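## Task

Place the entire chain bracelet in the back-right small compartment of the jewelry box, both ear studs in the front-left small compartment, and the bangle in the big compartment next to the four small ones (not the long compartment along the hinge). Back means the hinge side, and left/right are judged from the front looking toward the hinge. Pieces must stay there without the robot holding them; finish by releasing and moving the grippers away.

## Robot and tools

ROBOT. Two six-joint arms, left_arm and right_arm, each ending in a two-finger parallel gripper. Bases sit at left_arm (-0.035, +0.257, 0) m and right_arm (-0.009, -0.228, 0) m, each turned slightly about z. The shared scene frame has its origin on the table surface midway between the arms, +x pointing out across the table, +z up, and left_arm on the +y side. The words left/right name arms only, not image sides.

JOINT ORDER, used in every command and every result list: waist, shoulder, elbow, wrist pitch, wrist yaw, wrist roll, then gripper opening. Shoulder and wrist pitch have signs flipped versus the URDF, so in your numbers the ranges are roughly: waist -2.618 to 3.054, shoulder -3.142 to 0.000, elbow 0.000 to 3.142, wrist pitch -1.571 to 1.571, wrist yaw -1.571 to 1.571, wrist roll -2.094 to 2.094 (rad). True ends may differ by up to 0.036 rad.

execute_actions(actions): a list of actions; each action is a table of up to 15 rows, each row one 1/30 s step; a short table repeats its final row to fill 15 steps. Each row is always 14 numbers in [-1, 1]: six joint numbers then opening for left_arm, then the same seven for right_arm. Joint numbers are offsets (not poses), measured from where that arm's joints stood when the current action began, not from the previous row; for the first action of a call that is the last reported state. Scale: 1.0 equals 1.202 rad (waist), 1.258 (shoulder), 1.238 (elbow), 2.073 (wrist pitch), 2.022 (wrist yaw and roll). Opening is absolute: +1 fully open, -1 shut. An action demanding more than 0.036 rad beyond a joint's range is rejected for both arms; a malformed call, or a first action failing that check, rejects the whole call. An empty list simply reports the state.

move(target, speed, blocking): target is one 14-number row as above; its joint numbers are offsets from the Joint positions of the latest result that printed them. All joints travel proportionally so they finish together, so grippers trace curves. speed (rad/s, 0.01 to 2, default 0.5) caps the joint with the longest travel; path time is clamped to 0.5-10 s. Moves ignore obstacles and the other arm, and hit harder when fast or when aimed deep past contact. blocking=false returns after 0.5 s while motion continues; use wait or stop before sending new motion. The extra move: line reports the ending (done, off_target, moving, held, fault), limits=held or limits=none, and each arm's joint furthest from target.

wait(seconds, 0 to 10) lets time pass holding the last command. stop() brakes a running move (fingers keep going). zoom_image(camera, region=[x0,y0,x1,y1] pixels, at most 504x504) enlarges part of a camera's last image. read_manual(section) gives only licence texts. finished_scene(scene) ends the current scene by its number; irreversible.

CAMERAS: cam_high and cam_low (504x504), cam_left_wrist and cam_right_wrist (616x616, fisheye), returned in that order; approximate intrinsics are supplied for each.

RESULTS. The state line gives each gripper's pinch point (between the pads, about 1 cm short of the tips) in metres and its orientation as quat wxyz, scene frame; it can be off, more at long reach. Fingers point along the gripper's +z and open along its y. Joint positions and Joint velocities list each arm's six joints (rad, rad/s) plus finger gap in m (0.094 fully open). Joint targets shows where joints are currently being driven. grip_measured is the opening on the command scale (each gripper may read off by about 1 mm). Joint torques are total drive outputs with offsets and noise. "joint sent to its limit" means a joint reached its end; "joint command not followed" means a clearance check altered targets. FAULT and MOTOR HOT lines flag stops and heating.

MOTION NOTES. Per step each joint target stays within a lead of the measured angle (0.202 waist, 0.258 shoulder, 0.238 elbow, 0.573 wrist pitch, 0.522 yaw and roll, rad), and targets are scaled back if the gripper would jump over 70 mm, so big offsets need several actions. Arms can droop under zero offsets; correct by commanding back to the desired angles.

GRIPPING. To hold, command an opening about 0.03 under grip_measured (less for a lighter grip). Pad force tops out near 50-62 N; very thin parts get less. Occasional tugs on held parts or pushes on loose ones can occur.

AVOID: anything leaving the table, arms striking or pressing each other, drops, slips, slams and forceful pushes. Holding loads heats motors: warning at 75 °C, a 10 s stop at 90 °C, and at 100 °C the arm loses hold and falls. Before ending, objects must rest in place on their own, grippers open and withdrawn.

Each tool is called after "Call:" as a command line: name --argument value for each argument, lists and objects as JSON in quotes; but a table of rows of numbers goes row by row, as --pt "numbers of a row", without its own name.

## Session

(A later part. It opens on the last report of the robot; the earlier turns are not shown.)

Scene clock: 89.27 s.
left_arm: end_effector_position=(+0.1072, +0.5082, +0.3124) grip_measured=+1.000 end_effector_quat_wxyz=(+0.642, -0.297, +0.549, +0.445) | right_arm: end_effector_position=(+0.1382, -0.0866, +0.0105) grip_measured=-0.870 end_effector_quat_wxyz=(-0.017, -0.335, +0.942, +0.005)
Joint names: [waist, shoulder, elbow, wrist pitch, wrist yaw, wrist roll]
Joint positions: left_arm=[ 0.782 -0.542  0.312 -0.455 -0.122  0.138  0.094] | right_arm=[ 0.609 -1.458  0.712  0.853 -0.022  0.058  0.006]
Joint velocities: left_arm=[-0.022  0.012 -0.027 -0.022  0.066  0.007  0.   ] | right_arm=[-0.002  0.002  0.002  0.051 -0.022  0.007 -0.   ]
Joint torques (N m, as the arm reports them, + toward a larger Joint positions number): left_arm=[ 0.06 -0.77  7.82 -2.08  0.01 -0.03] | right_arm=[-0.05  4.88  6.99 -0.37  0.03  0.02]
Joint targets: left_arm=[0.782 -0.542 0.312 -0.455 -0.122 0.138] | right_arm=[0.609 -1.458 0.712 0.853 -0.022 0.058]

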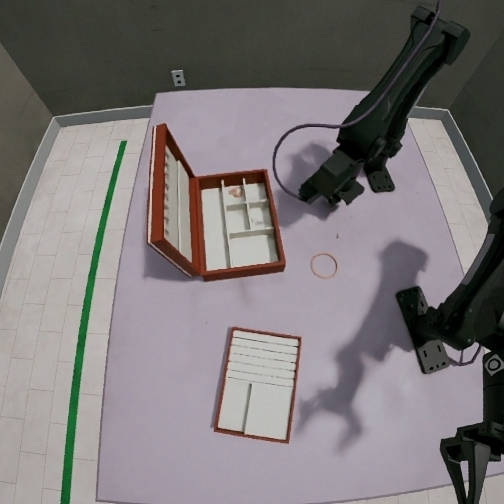

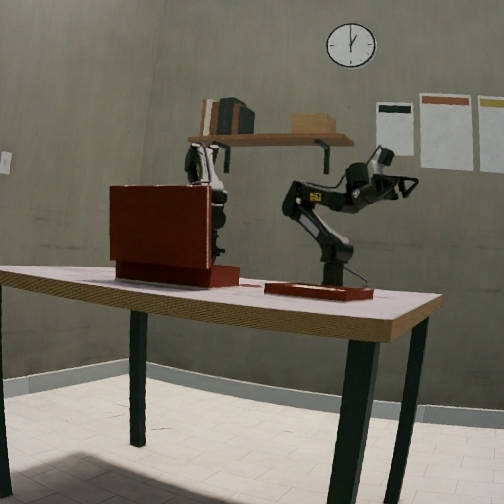

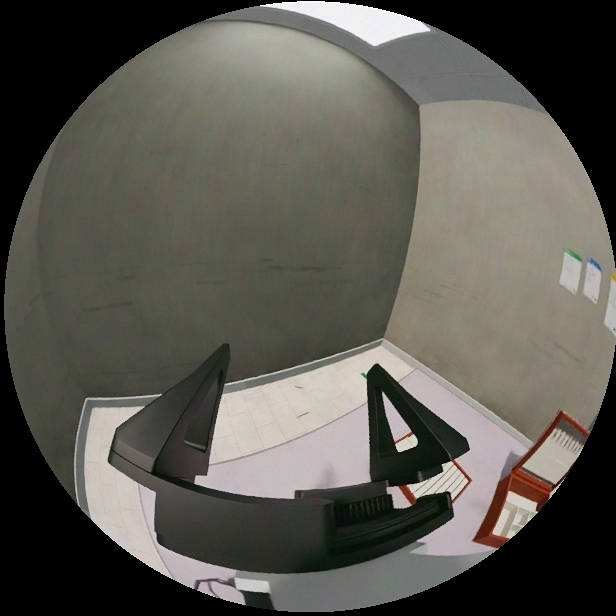

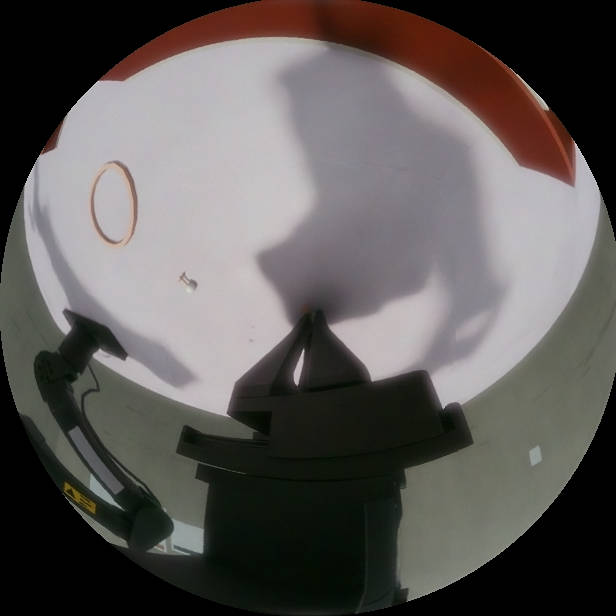

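Call:
execute_actions --actions '[[[0,0,0,0,0,0,1,0,0,0,0,0,0,-0.9]]]'

Call:
move --target '[0,0,0,0,0,0,1,0,0.07,0.26,0.175,0,0,-0.9]' --speed 0.4

Call:
zoom_image --camera "cam_right_wrist" --region '[250,250,380,380]'

Scene clock: 94.13 s.
left_arm: end_effector_position=(+0.1072, +0.5082, +0.3124) grip_measured=+1.000 end_effector_quat_wxyz=(+0.642, -0.297, +0.549, +0.445) | right_arm: end_effector_position=(+0.1382, -0.0866, +0.0105) grip_measured=-0.886 end_effector_quat_wxyz=(-0.017, -0.335, +0.942, +0.005)
Joint names: [waist, shoulder, elbow, wrist pitch, wrist yaw, wrist roll]
Joint positions: left_arm=[ 0.782 -0.542  0.312 -0.455 -0.122  0.138  0.094] | right_arm=[ 0.609 -1.458  0.712  0.853 -0.022  0.058  0.005]
Joint velocities: left_arm=[-0.012 -0.022 -0.022 -0.037  0.051  0.007  0.   ] | right_arm=[-0.022  0.007 -0.017  0.051 -0.022  0.007 -0.   ]
Joint torques (N m, as the arm reports them, + toward a larger Joint positions number): left_arm=[-0.06 -0.82  7.73 -2.07  0.01 -0.01] | right_arm=[ 0.01  4.85  6.93 -0.4   0.01 -0.01]
Joint targets: left_arm=[0.782 -0.542 0.312 -0.455 -0.122 0.138] | right_arm=[0.609 -1.458 0.712 0.853 -0.022 0.058]

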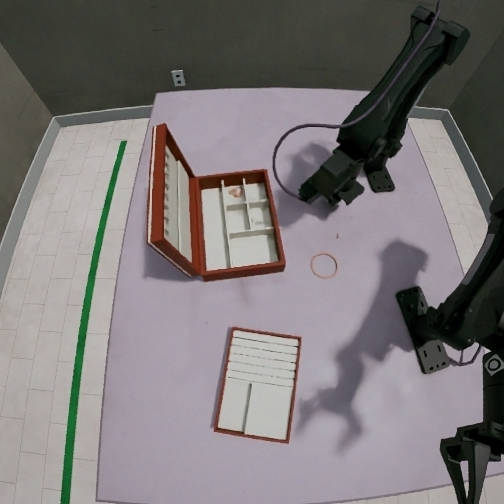

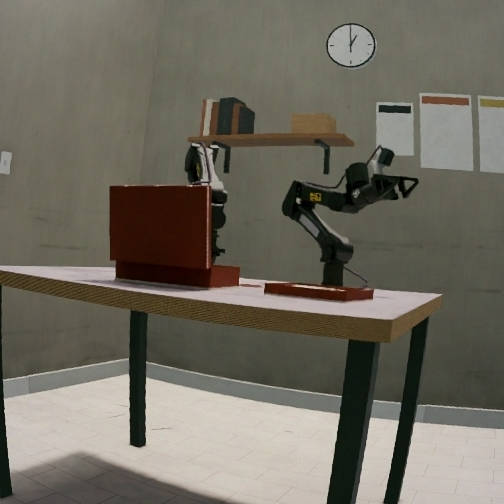

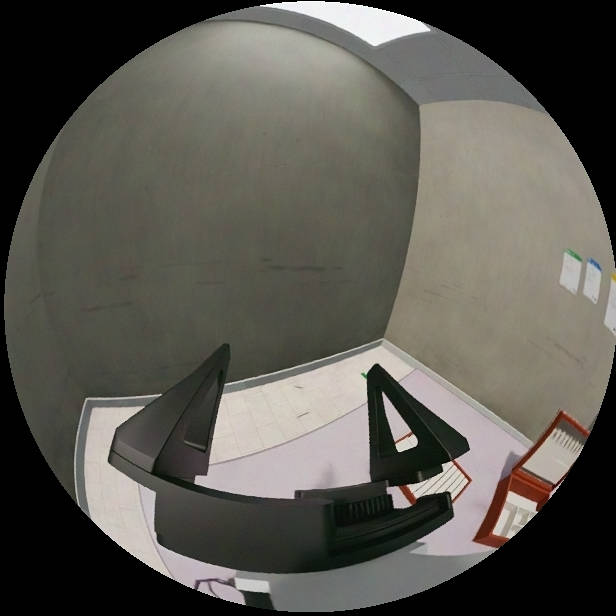

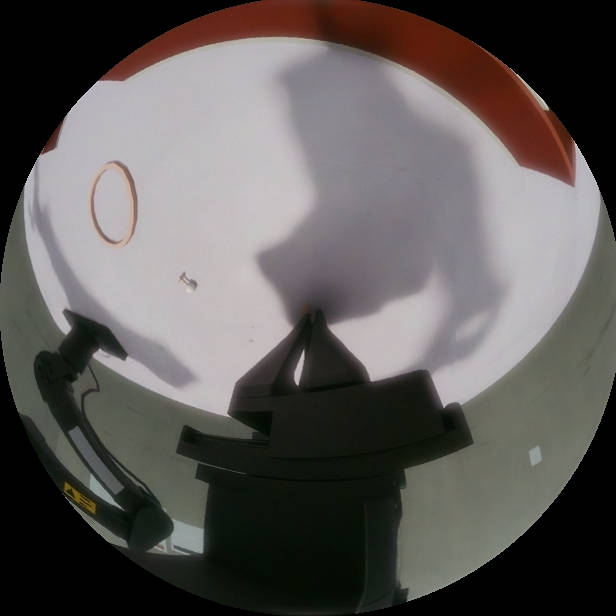

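Scene clock: 95.77 s.
left_arm: end_effector_position=(+0.1072, +0.5082, +0.3124) grip_measured=+1.000 end_effector_quat_wxyz=(+0.642, -0.297, +0.549, +0.445) | right_arm: end_effector_position=(+0.1515, -0.0744, +0.0975) grip_measured=-0.886 end_effector_quat_wxyz=(-0.003, -0.335, +0.942, +0.011)
Joint names: [waist, shoulder, elbow, wrist pitch, wrist yaw, wrist roll]
Joint positions: left_arm=[ 0.782 -0.542  0.312 -0.455 -0.122  0.138  0.094] | right_arm=[ 0.609 -1.384  1.016  1.2   -0.022  0.058  0.005]
Joint velocities: left_arm=[-0.007  0.002  0.002  0.051  0.022 -0.051  0.   ] | right_arm=[-0.012 -0.002  0.012  0.022 -0.022  0.051  0.   ]
Joint torques (N m, as the arm reports them, + toward a larger Joint positions number): left_arm=[-0.01 -0.79  7.75 -2.06  0.01 -0.02] | right_arm=[-0.05  6.13  9.5  -0.27 -0.01 -0.03]
Joint targets: left_arm=[0.782 -0.542 0.312 -0.455 -0.122 0.138] | right_arm=[0.609 -1.370 1.034 1.216 -0.022 0.058]
move: done; limits=none; left_arm: farthest joint: the waist, 0.000 radians from its target (0.000 radians at the start); right_arm: farthest joint: the elbow, 0.017 radians from its target (0.322 radians at the start)

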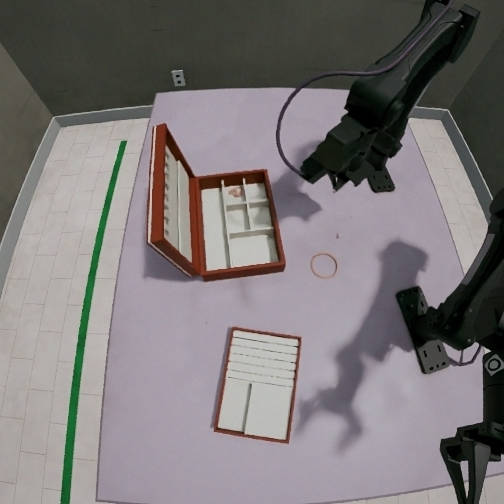

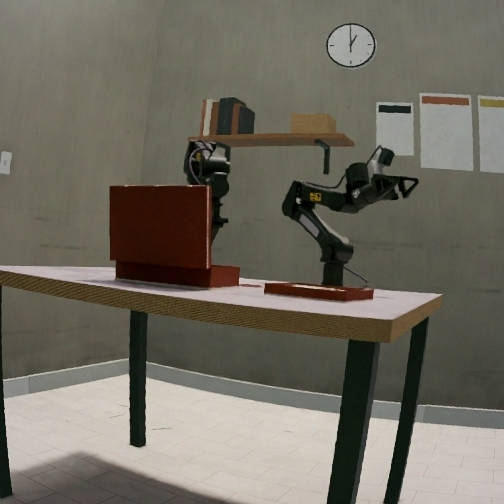

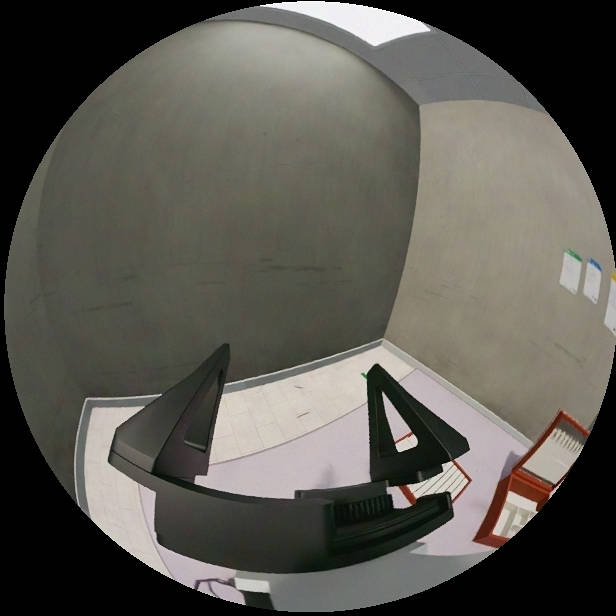

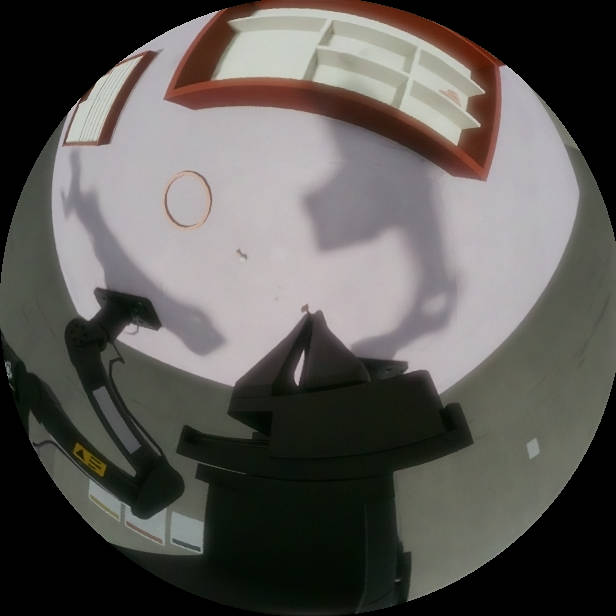

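Region (250, 250, 380, 380) of cam_right_wrist's 616x616 image, scaled by 3.877, with more detail than that image has.

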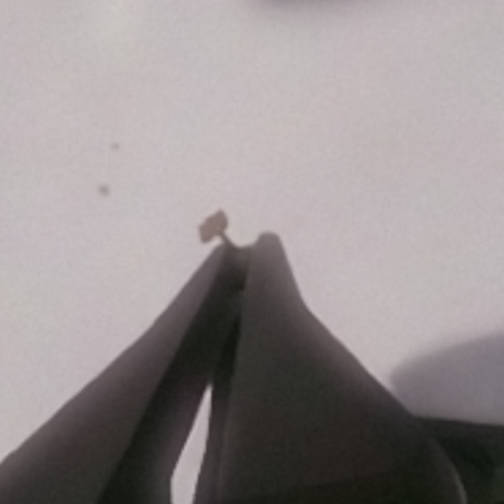

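Call:
move --target '[0,0,0,0,0,0,1,-0.22,-0.515,0.576,0.036,0,0,-0.91]' --speed 0.6

Scene clock: 100.37 s.
left_arm: end_effector_position=(+0.1072, +0.5082, +0.3124) grip_measured=+1.000 end_effector_quat_wxyz=(+0.642, -0.297, +0.549, +0.445) | right_arm: end_effector_position=(+0.3303, -0.0455, +0.0878) grip_measured=-0.894 end_effector_quat_wxyz=(-0.006, -0.210, +0.978, +0.009)
Joint names: [waist, shoulder, elbow, wrist pitch, wrist yaw, wrist roll]
Joint positions: left_arm=[ 0.782 -0.542  0.312 -0.455 -0.122  0.138  0.094] | right_arm=[ 0.348 -2.024  1.705  1.259 -0.022  0.058  0.005]
Joint velocities: left_arm=[ 0.017 -0.002 -0.007  0.007  0.007  0.007  0.   ] | right_arm=[ 0.002  0.017  0.002  0.007 -0.051  0.037  0.   ]
Joint torques (N m, as the arm reports them, + toward a larger Joint positions number): left_arm=[-0.03 -0.78  7.78 -2.08  0.   -0.01] | right_arm=[-0.25 10.48 10.17 -0.24 -0.01 -0.04]
Joint targets: left_arm=[0.782 -0.542 0.312 -0.455 -0.122 0.138] | right_arm=[0.344 -2.032 1.730 1.275 -0.022 0.058]
move: off_target (right_arm); limits=none; left_arm: farthest joint: the waist, 0.000 radians from its target (0.000 radians at the start); right_arm: farthest joint: the elbow, 0.024 radians from its target (0.713 radians at the start)

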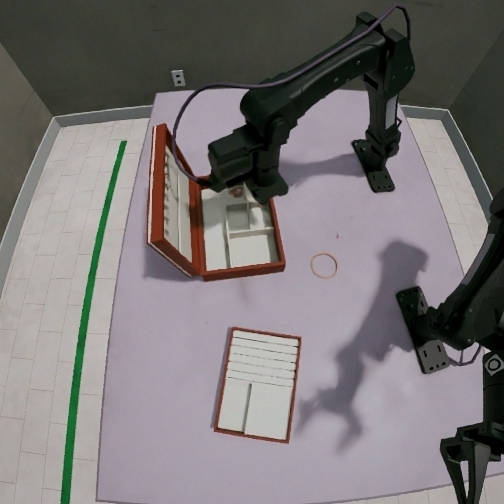

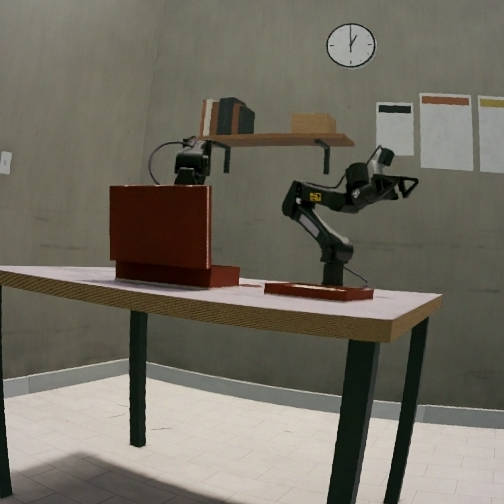

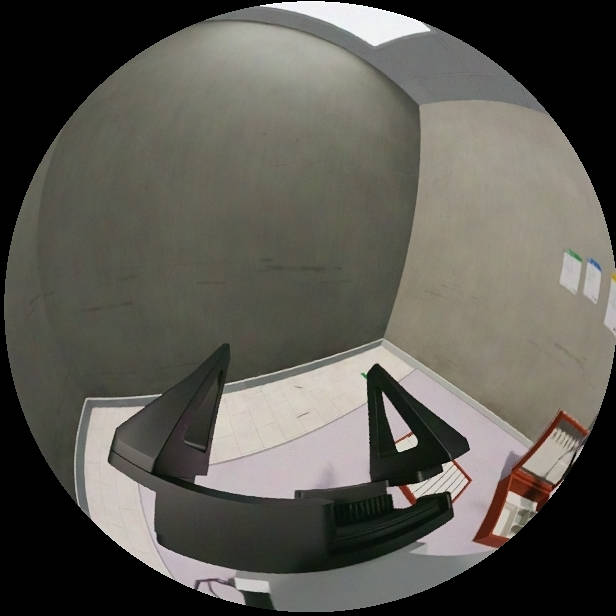

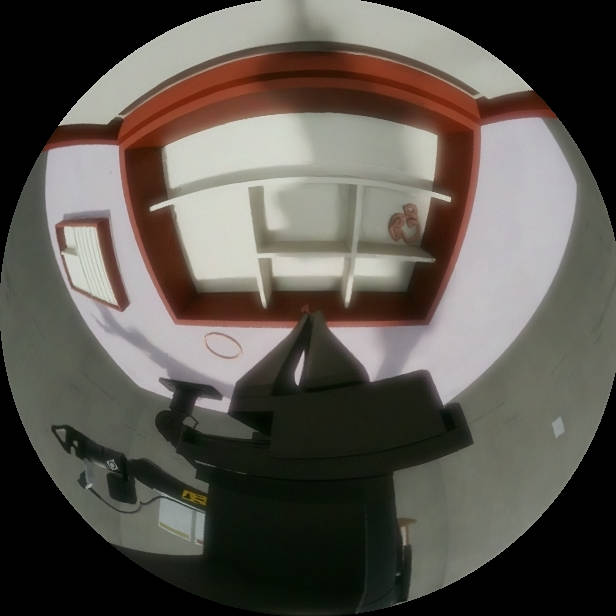

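Call:
move --target '[0,0,0,0,0,0,1,0,-0.036,-0.12,-0.094,0,0,-0.91]' --speed 0.3

Scene clock: 104.50 s.
left_arm: end_effector_position=(+0.1072, +0.5082, +0.3124) grip_measured=+1.000 end_effector_quat_wxyz=(+0.642, -0.297, +0.549, +0.445) | right_arm: end_effector_position=(+0.3337, -0.0437, +0.0411) grip_measured=-0.894 end_effector_quat_wxyz=(-0.002, -0.210, +0.978, +0.011)
Joint names: [waist, shoulder, elbow, wrist pitch, wrist yaw, wrist roll]
Joint positions: left_arm=[ 0.782 -0.542  0.312 -0.455 -0.122  0.138  0.094] | right_arm=[ 0.348 -2.059  1.57   1.079 -0.022  0.058  0.005]
Joint velocities: left_arm=[-0.002  0.007  0.002  0.007  0.007 -0.007  0.   ] | right_arm=[ 0.012  0.012  0.002  0.051  0.066 -0.022 -0.001]
Joint torques (N m, as the arm reports them, + toward a larger Joint positions number): left_arm=[ 0.01 -0.8   7.8  -2.07  0.    0.  ] | right_arm=[-0.1  10.42  6.34 -0.6   0.03 -0.04]
Joint targets: left_arm=[0.782 -0.542 0.312 -0.455 -0.122 0.138] | right_arm=[0.348 -2.069 1.556 1.064 -0.022 0.058]
move: done; limits=none; left_arm: farthest joint: the waist, 0.000 radians from its target (0.000 radians at the start); right_arm: farthest joint: the wrist pitch, 0.015 radians from its target (0.195 radians at the start)

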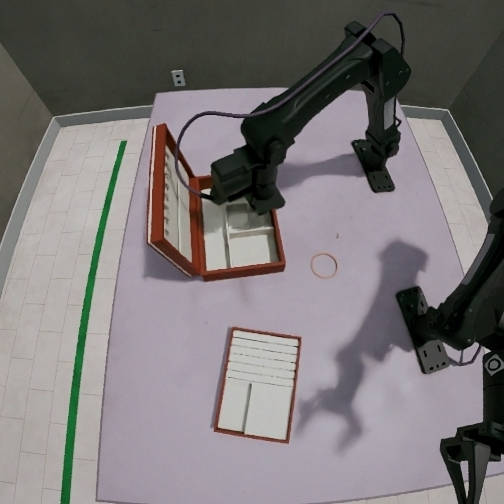

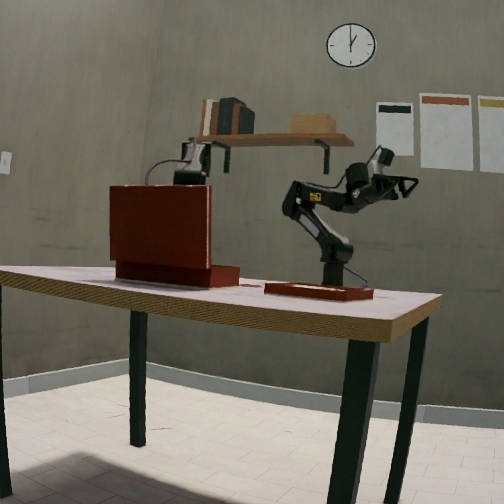

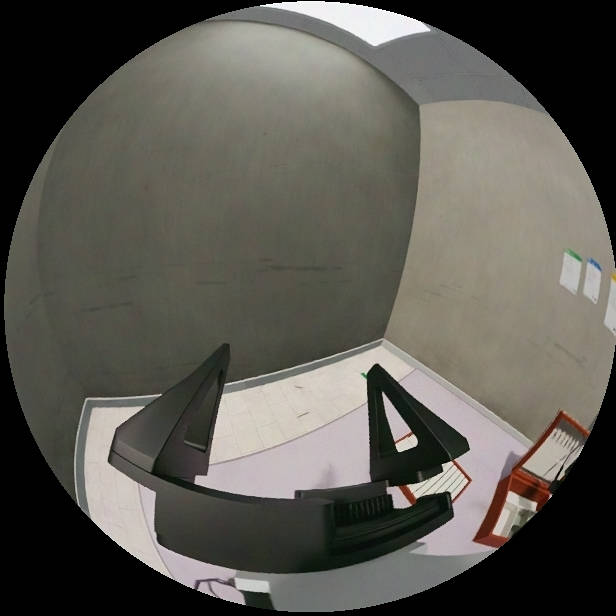

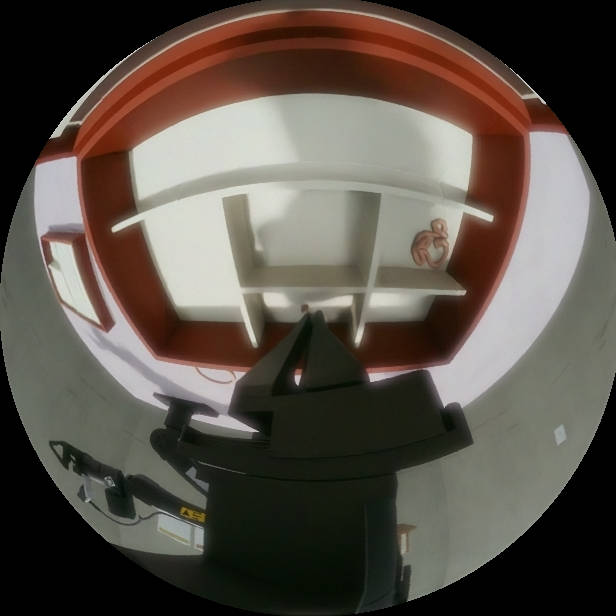

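Lower a bit more to reduce the drop, release, then rise.

Call:
move --target '[0,0,0,0,0,0,1,0,-0.018,-0.032,-0.025,0,0,-0.91]' --speed 0.15

Call:
execute_actions --actions '[[[0,0,0,0,0,0,1,0,0,0,0,0,0,-0.6]]]'

Call:
move --target '[0,0,0,0,0,0,1,0,0.05,0.16,0.115,0,0,-0.6]' --speed 0.4

Scene clock: 108.20 s.
left_arm: end_effector_position=(+0.1072, +0.5082, +0.3124) grip_measured=+1.000 end_effector_quat_wxyz=(+0.642, -0.297, +0.549, +0.445) | right_arm: end_effector_position=(+0.3348, -0.0431, +0.0320) grip_measured=-0.894 end_effector_quat_wxyz=(+0.001, -0.210, +0.978, +0.011)
Joint names: [waist, shoulder, elbow, wrist pitch, wrist yaw, wrist roll]
Joint positions: left_arm=[ 0.782 -0.542  0.312 -0.455 -0.122  0.138  0.094] | right_arm=[ 0.348 -2.069  1.546  1.041 -0.022  0.058  0.005]
Joint velocities: left_arm=[-0.017  0.012 -0.012 -0.037 -0.022 -0.007  0.   ] | right_arm=[-0.012 -0.017  0.002 -0.037 -0.037 -0.066 -0.001]
Joint torques (N m, as the arm reports them, + toward a larger Joint positions number): left_arm=[ 0.03 -0.76  7.74 -2.07  0.   -0.01] | right_arm=[ 0.   10.29  5.99 -0.63  0.04 -0.01]
Joint targets: left_arm=[0.782 -0.542 0.312 -0.455 -0.122 0.138] | right_arm=[0.348 -2.082 1.530 1.027 -0.022 0.058]
move: done; limits=none; left_arm: farthest joint: the waist, 0.000 radians from its target (0.000 radians at the start); right_arm: farthest joint: the elbow, 0.016 radians from its target (0.039 radians at the start)

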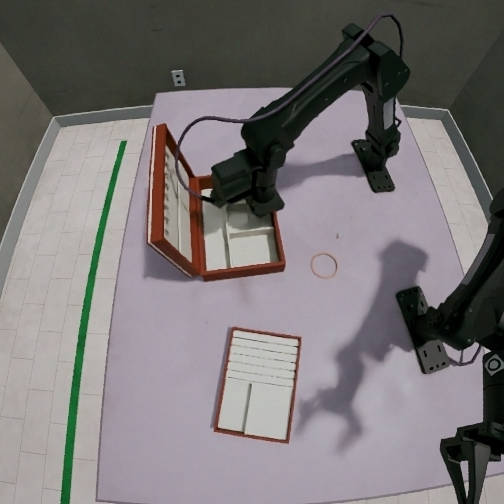

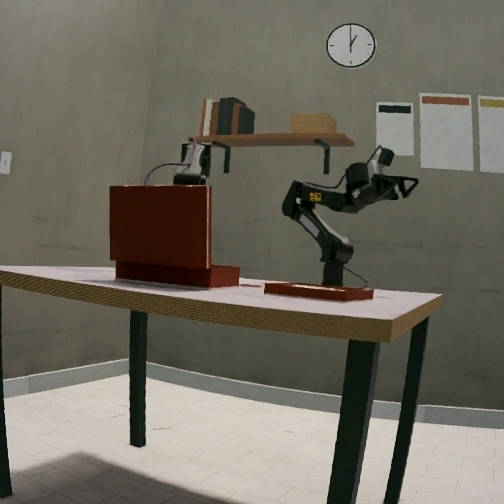

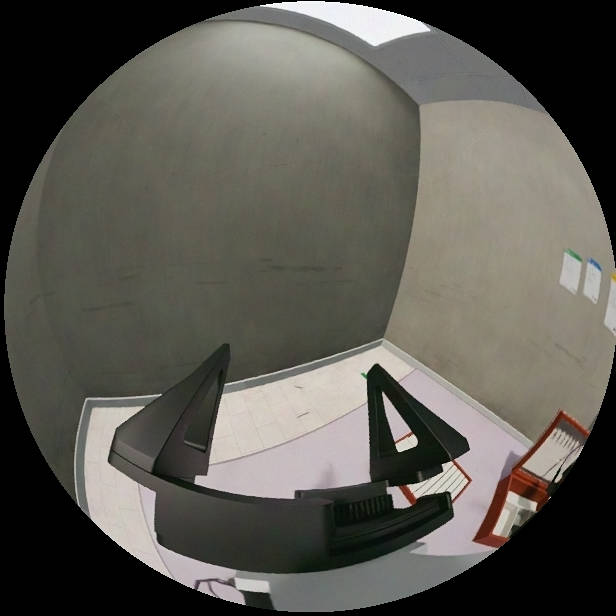

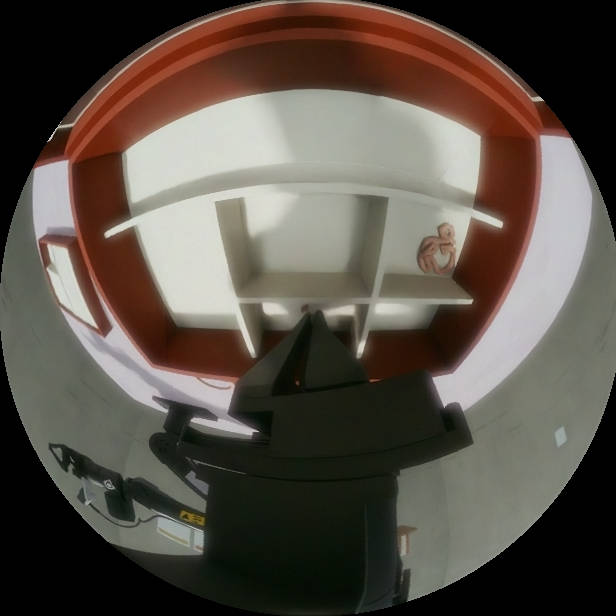

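Scene clock: 108.70 s.
left_arm: end_effector_position=(+0.1072, +0.5082, +0.3124) grip_measured=+1.000 end_effector_quat_wxyz=(+0.642, -0.297, +0.549, +0.445) | right_arm: end_effector_position=(+0.3361, -0.0426, +0.0320) grip_measured=-0.603 end_effector_quat_wxyz=(+0.003, -0.210, +0.978, +0.012)
Joint names: [waist, shoulder, elbow, wrist pitch, wrist yaw, wrist roll]
Joint positions: left_arm=[ 0.782 -0.542  0.312 -0.455 -0.122  0.138  0.094] | right_arm=[ 0.348 -2.069  1.546  1.036 -0.021  0.058  0.019]
Joint velocities: left_arm=[-0.002  0.027  0.007  0.037 -0.081 -0.066  0.   ] | right_arm=[-0.002  0.002 -0.002 -0.022 -0.081 -0.037 -0.001]
Joint torques (N m, as the arm reports them, + toward a larger Joint positions number): left_arm=[ 0.03 -0.78  7.84 -2.08  0.01 -0.03] | right_arm=[-0.04 11.39  7.81 -0.42  0.01 -0.01]
Joint targets: left_arm=[0.782 -0.542 0.312 -0.455 -0.122 0.138] | right_arm=[0.348 -2.069 1.546 1.041 -0.021 0.058]

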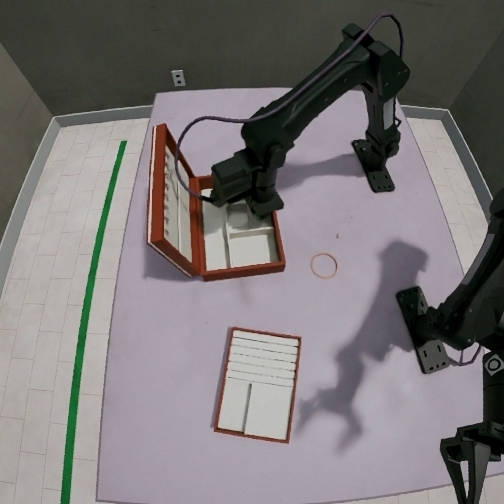

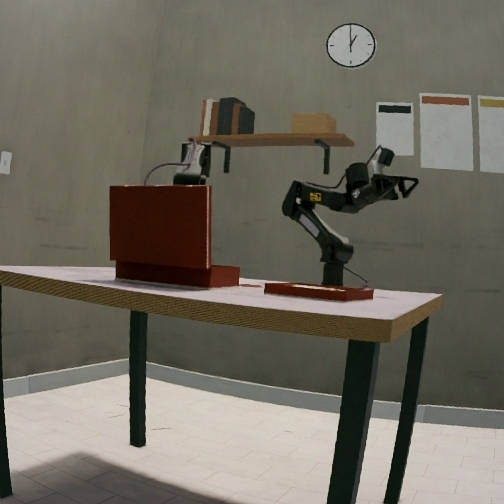

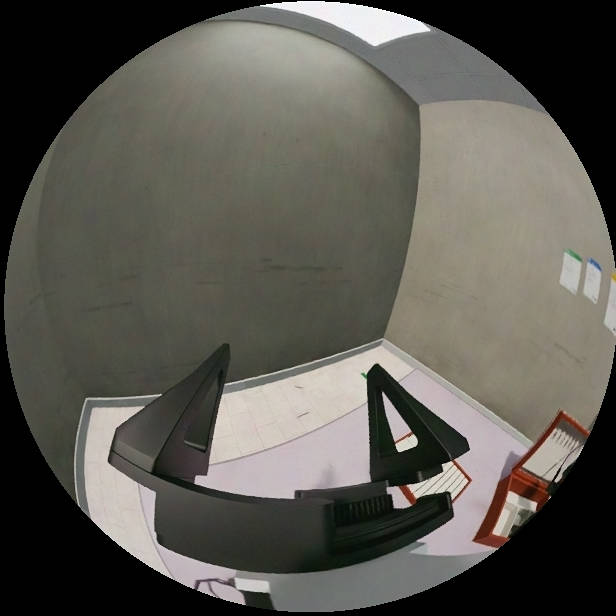

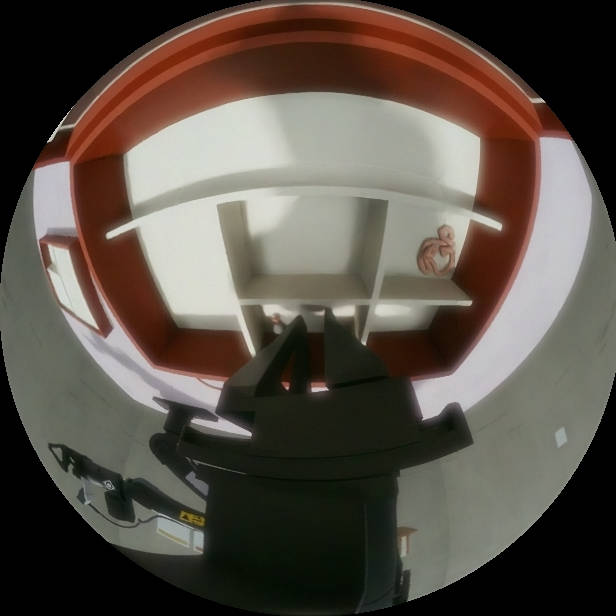

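Scene clock: 110.03 s.
left_arm: end_effector_position=(+0.1072, +0.5082, +0.3124) grip_measured=+1.000 end_effector_quat_wxyz=(+0.642, -0.297, +0.549, +0.445) | right_arm: end_effector_position=(+0.3361, -0.0426, +0.0974) grip_measured=-0.603 end_effector_quat_wxyz=(+0.010, -0.210, +0.978, +0.014)
Joint names: [waist, shoulder, elbow, wrist pitch, wrist yaw, wrist roll]
Joint positions: left_arm=[ 0.782 -0.542  0.312 -0.455 -0.122  0.138  0.094] | right_arm=[ 0.348 -2.013  1.728  1.258 -0.021  0.058  0.019]
Joint velocities: left_arm=[-0.002 -0.002  0.002  0.022  0.066 -0.022  0.   ] | right_arm=[-0.007  0.002 -0.012 -0.051  0.007  0.037 -0.   ]
Joint torques (N m, as the arm reports them, + toward a larger Joint positions number): left_arm=[-0.02 -0.83  7.78 -2.07 -0.01 -0.02] | right_arm=[-0.03 11.84  9.51 -0.31  0.02 -0.05]
Joint targets: left_arm=[0.782 -0.542 0.312 -0.455 -0.122 0.138] | right_arm=[0.348 -2.006 1.744 1.274 -0.021 0.058]
move: done; limits=none; left_arm: farthest joint: the waist, 0.000 radians from its target (0.000 radians at the start); right_arm: farthest joint: the elbow, 0.017 radians from its target (0.198 radians at the start)

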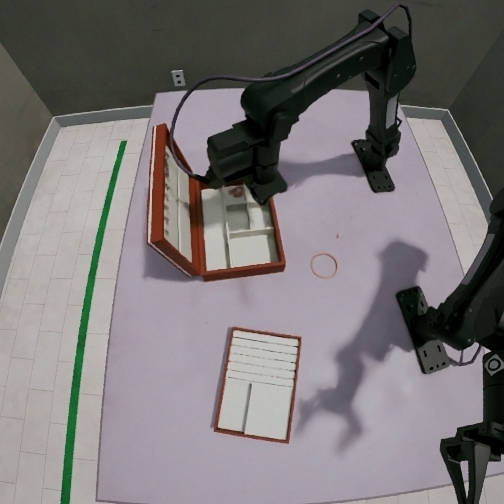

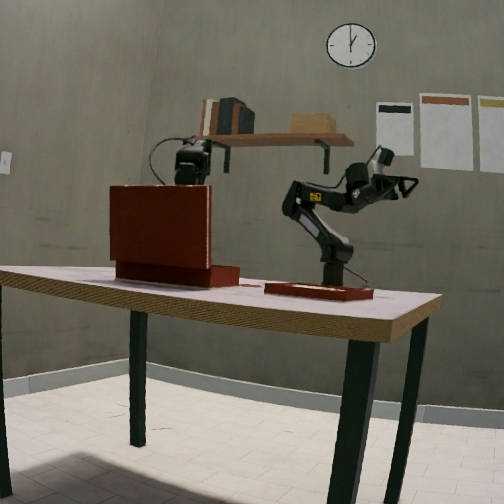

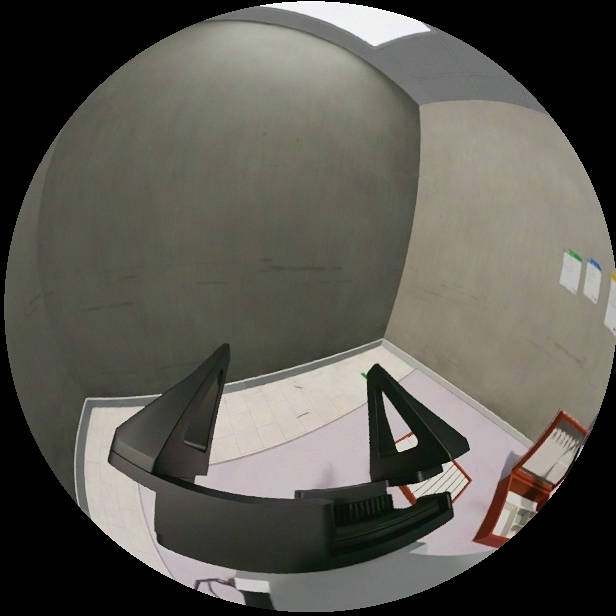

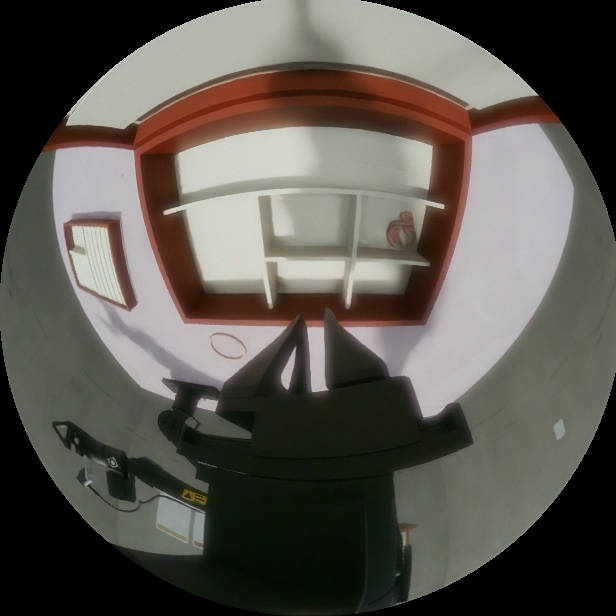

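Call:
move --target '[0,0,0,0,0,0,1,0.437,0.306,-0.468,-0.085,0,0,-0.6]' --speed 0.7

Call:
zoom_image --camera "cam_right_wrist" --region '[250,220,380,350]'

Scene clock: 116.30 s.
left_arm: end_effector_position=(+0.1072, +0.5082, +0.3124) grip_measured=+1.000 end_effector_quat_wxyz=(+0.642, -0.297, +0.549, +0.445) | right_arm: end_effector_position=(+0.1387, +0.0130, +0.0730) grip_measured=-0.603 end_effector_quat_wxyz=(-0.009, -0.455, +0.890, +0.007)
Joint names: [waist, shoulder, elbow, wrist pitch, wrist yaw, wrist roll]
Joint positions: left_arm=[ 0.782 -0.542  0.312 -0.455 -0.122  0.138  0.094] | right_arm=[ 0.871 -1.646  1.163  1.097 -0.022  0.058  0.019]
Joint velocities: left_arm=[-0.012  0.007 -0.012 -0.007 -0.037 -0.037  0.   ] | right_arm=[ 0.007 -0.002  0.002  0.022 -0.066 -0.037 -0.001]
Joint torques (N m, as the arm reports them, + toward a larger Joint positions number): left_arm=[-0.02 -0.78  7.74 -2.06 -0.01 -0.02] | right_arm=[ 0.27  8.77  6.26 -0.6   0.01 -0.05]
Joint targets: left_arm=[0.782 -0.542 0.312 -0.455 -0.122 0.138] | right_arm=[0.873 -1.628 1.148 1.082 -0.021 0.058]
move: done; limits=none; left_arm: farthest joint: the waist, 0.000 radians from its target (0.000 radians at the start); right_arm: farthest joint: the shoulder, 0.017 radians from its target (0.385 radians at the start)

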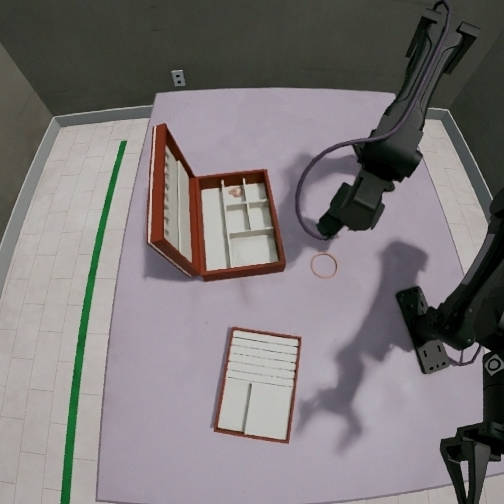

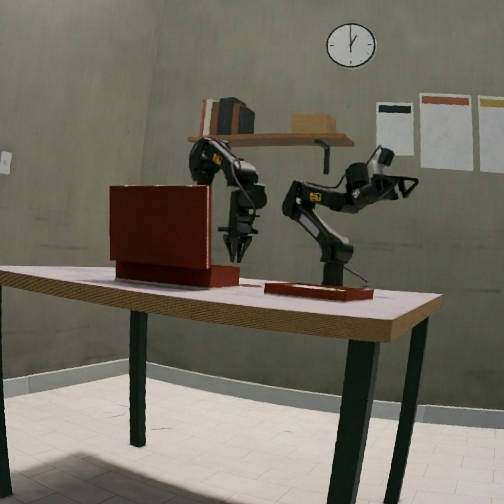

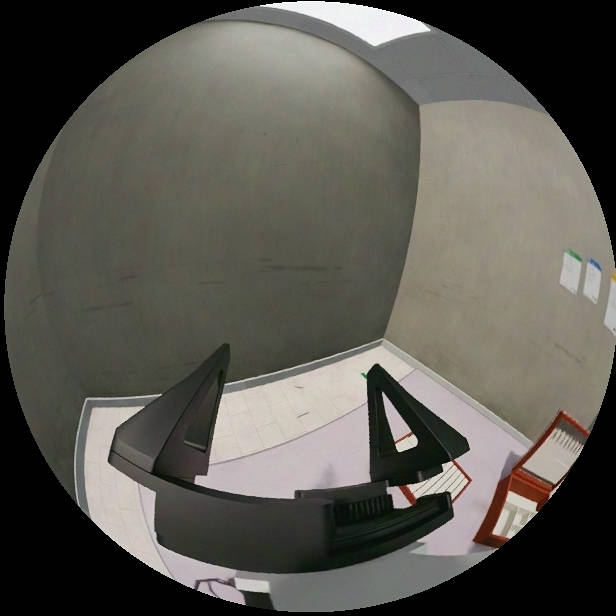

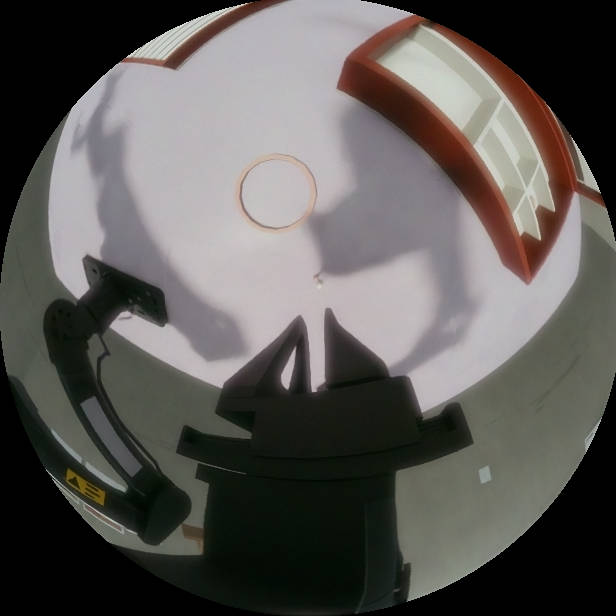

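Region (250, 220, 380, 350) of cam_right_wrist's 616x616 image, scaled by 3.877, with more detail than that image has.

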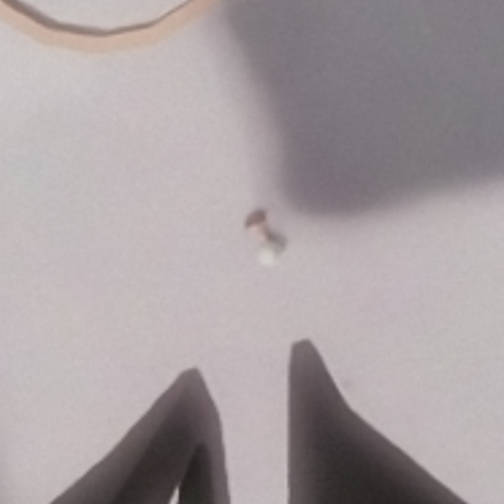

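Call:
move --target '[0,0,0,0,0,0,1,-0.028,-0.034,-0.147,-0.107,0,0,-0.6]' --speed 0.3

Call:
zoom_image --camera "cam_right_wrist" --region '[250,250,380,380]'

Scene clock: 121.47 s.
left_arm: end_effector_position=(+0.1072, +0.5082, +0.3124) grip_measured=+1.000 end_effector_quat_wxyz=(+0.642, -0.297, +0.549, +0.445) | right_arm: end_effector_position=(+0.1410, +0.0038, +0.0248) grip_measured=-0.603 end_effector_quat_wxyz=(-0.006, -0.444, +0.896, +0.009)
Joint names: [waist, shoulder, elbow, wrist pitch, wrist yaw, wrist roll]
Joint positions: left_arm=[ 0.782 -0.542  0.312 -0.455 -0.122  0.138  0.094] | right_arm=[ 0.846 -1.677  0.995  0.889 -0.022  0.058  0.019]
Joint velocities: left_arm=[-0.002 -0.002 -0.007  0.066 -0.022 -0.007  0.   ] | right_arm=[ 0.002 -0.012 -0.012  0.066  0.007 -0.022  0.001]
Joint torques (N m, as the arm reports them, + toward a larger Joint positions number): left_arm=[-0.05 -0.81  7.74 -2.06 -0.01 -0.03] | right_arm=[-0.72  6.33  5.97 -0.6   0.02 -0.02]
Joint targets: left_arm=[0.782 -0.542 0.312 -0.455 -0.122 0.138] | right_arm=[0.837 -1.688 0.981 0.875 -0.022 0.058]
move: done; limits=none; left_arm: farthest joint: the waist, 0.000 radians from its target (0.000 radians at the start); right_arm: farthest joint: the elbow, 0.014 radians from its target (0.182 radians at the start)

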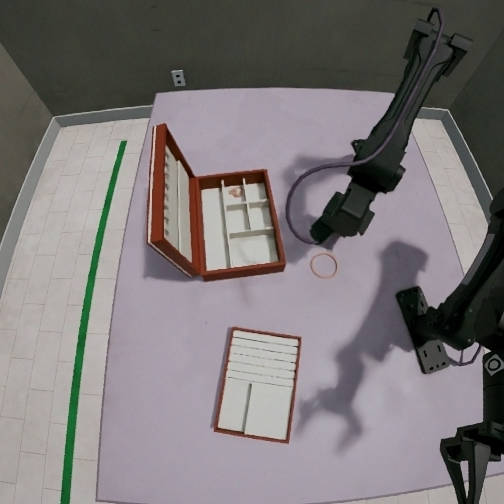

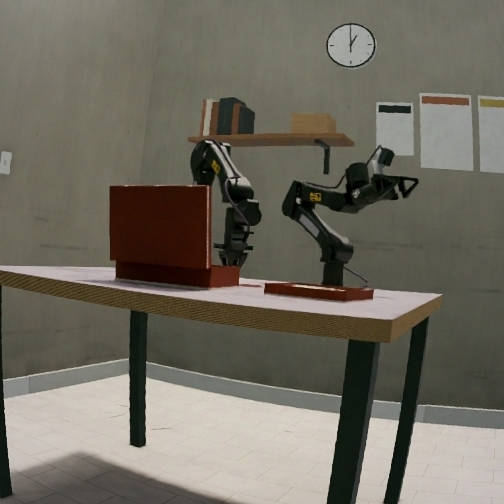

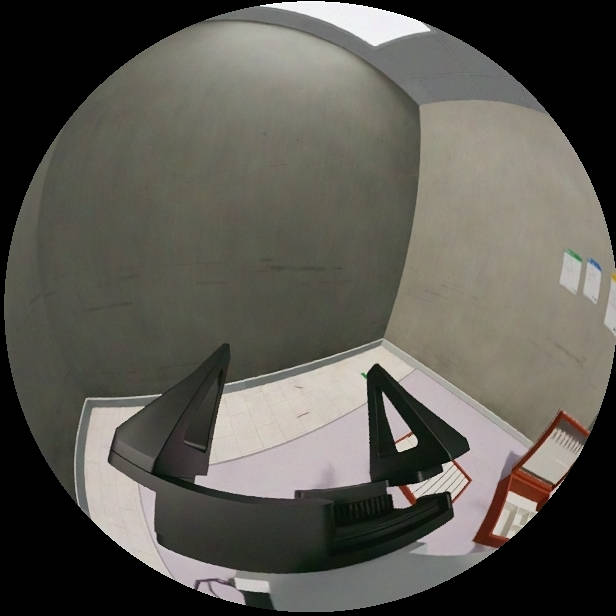

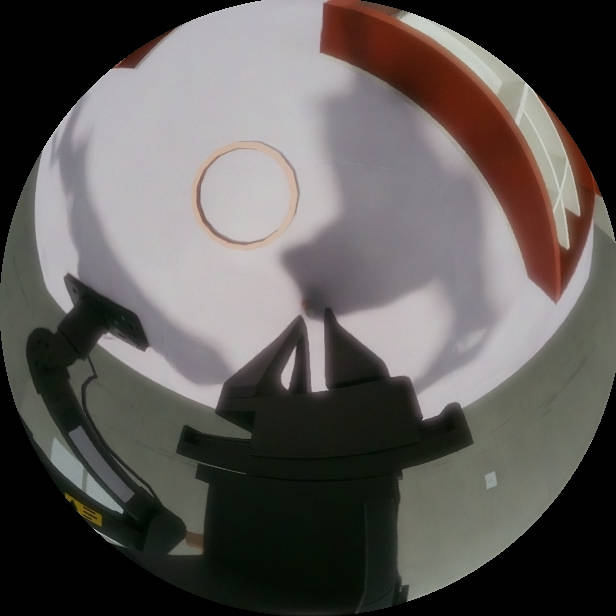

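Region (250, 250, 380, 380) of cam_right_wrist's 616x616 image, scaled by 3.877, with more detail than that image has.

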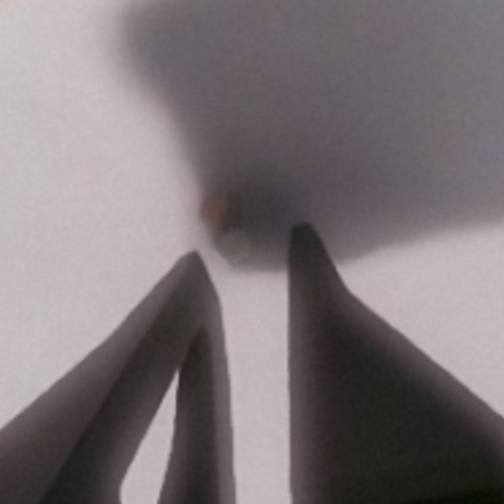

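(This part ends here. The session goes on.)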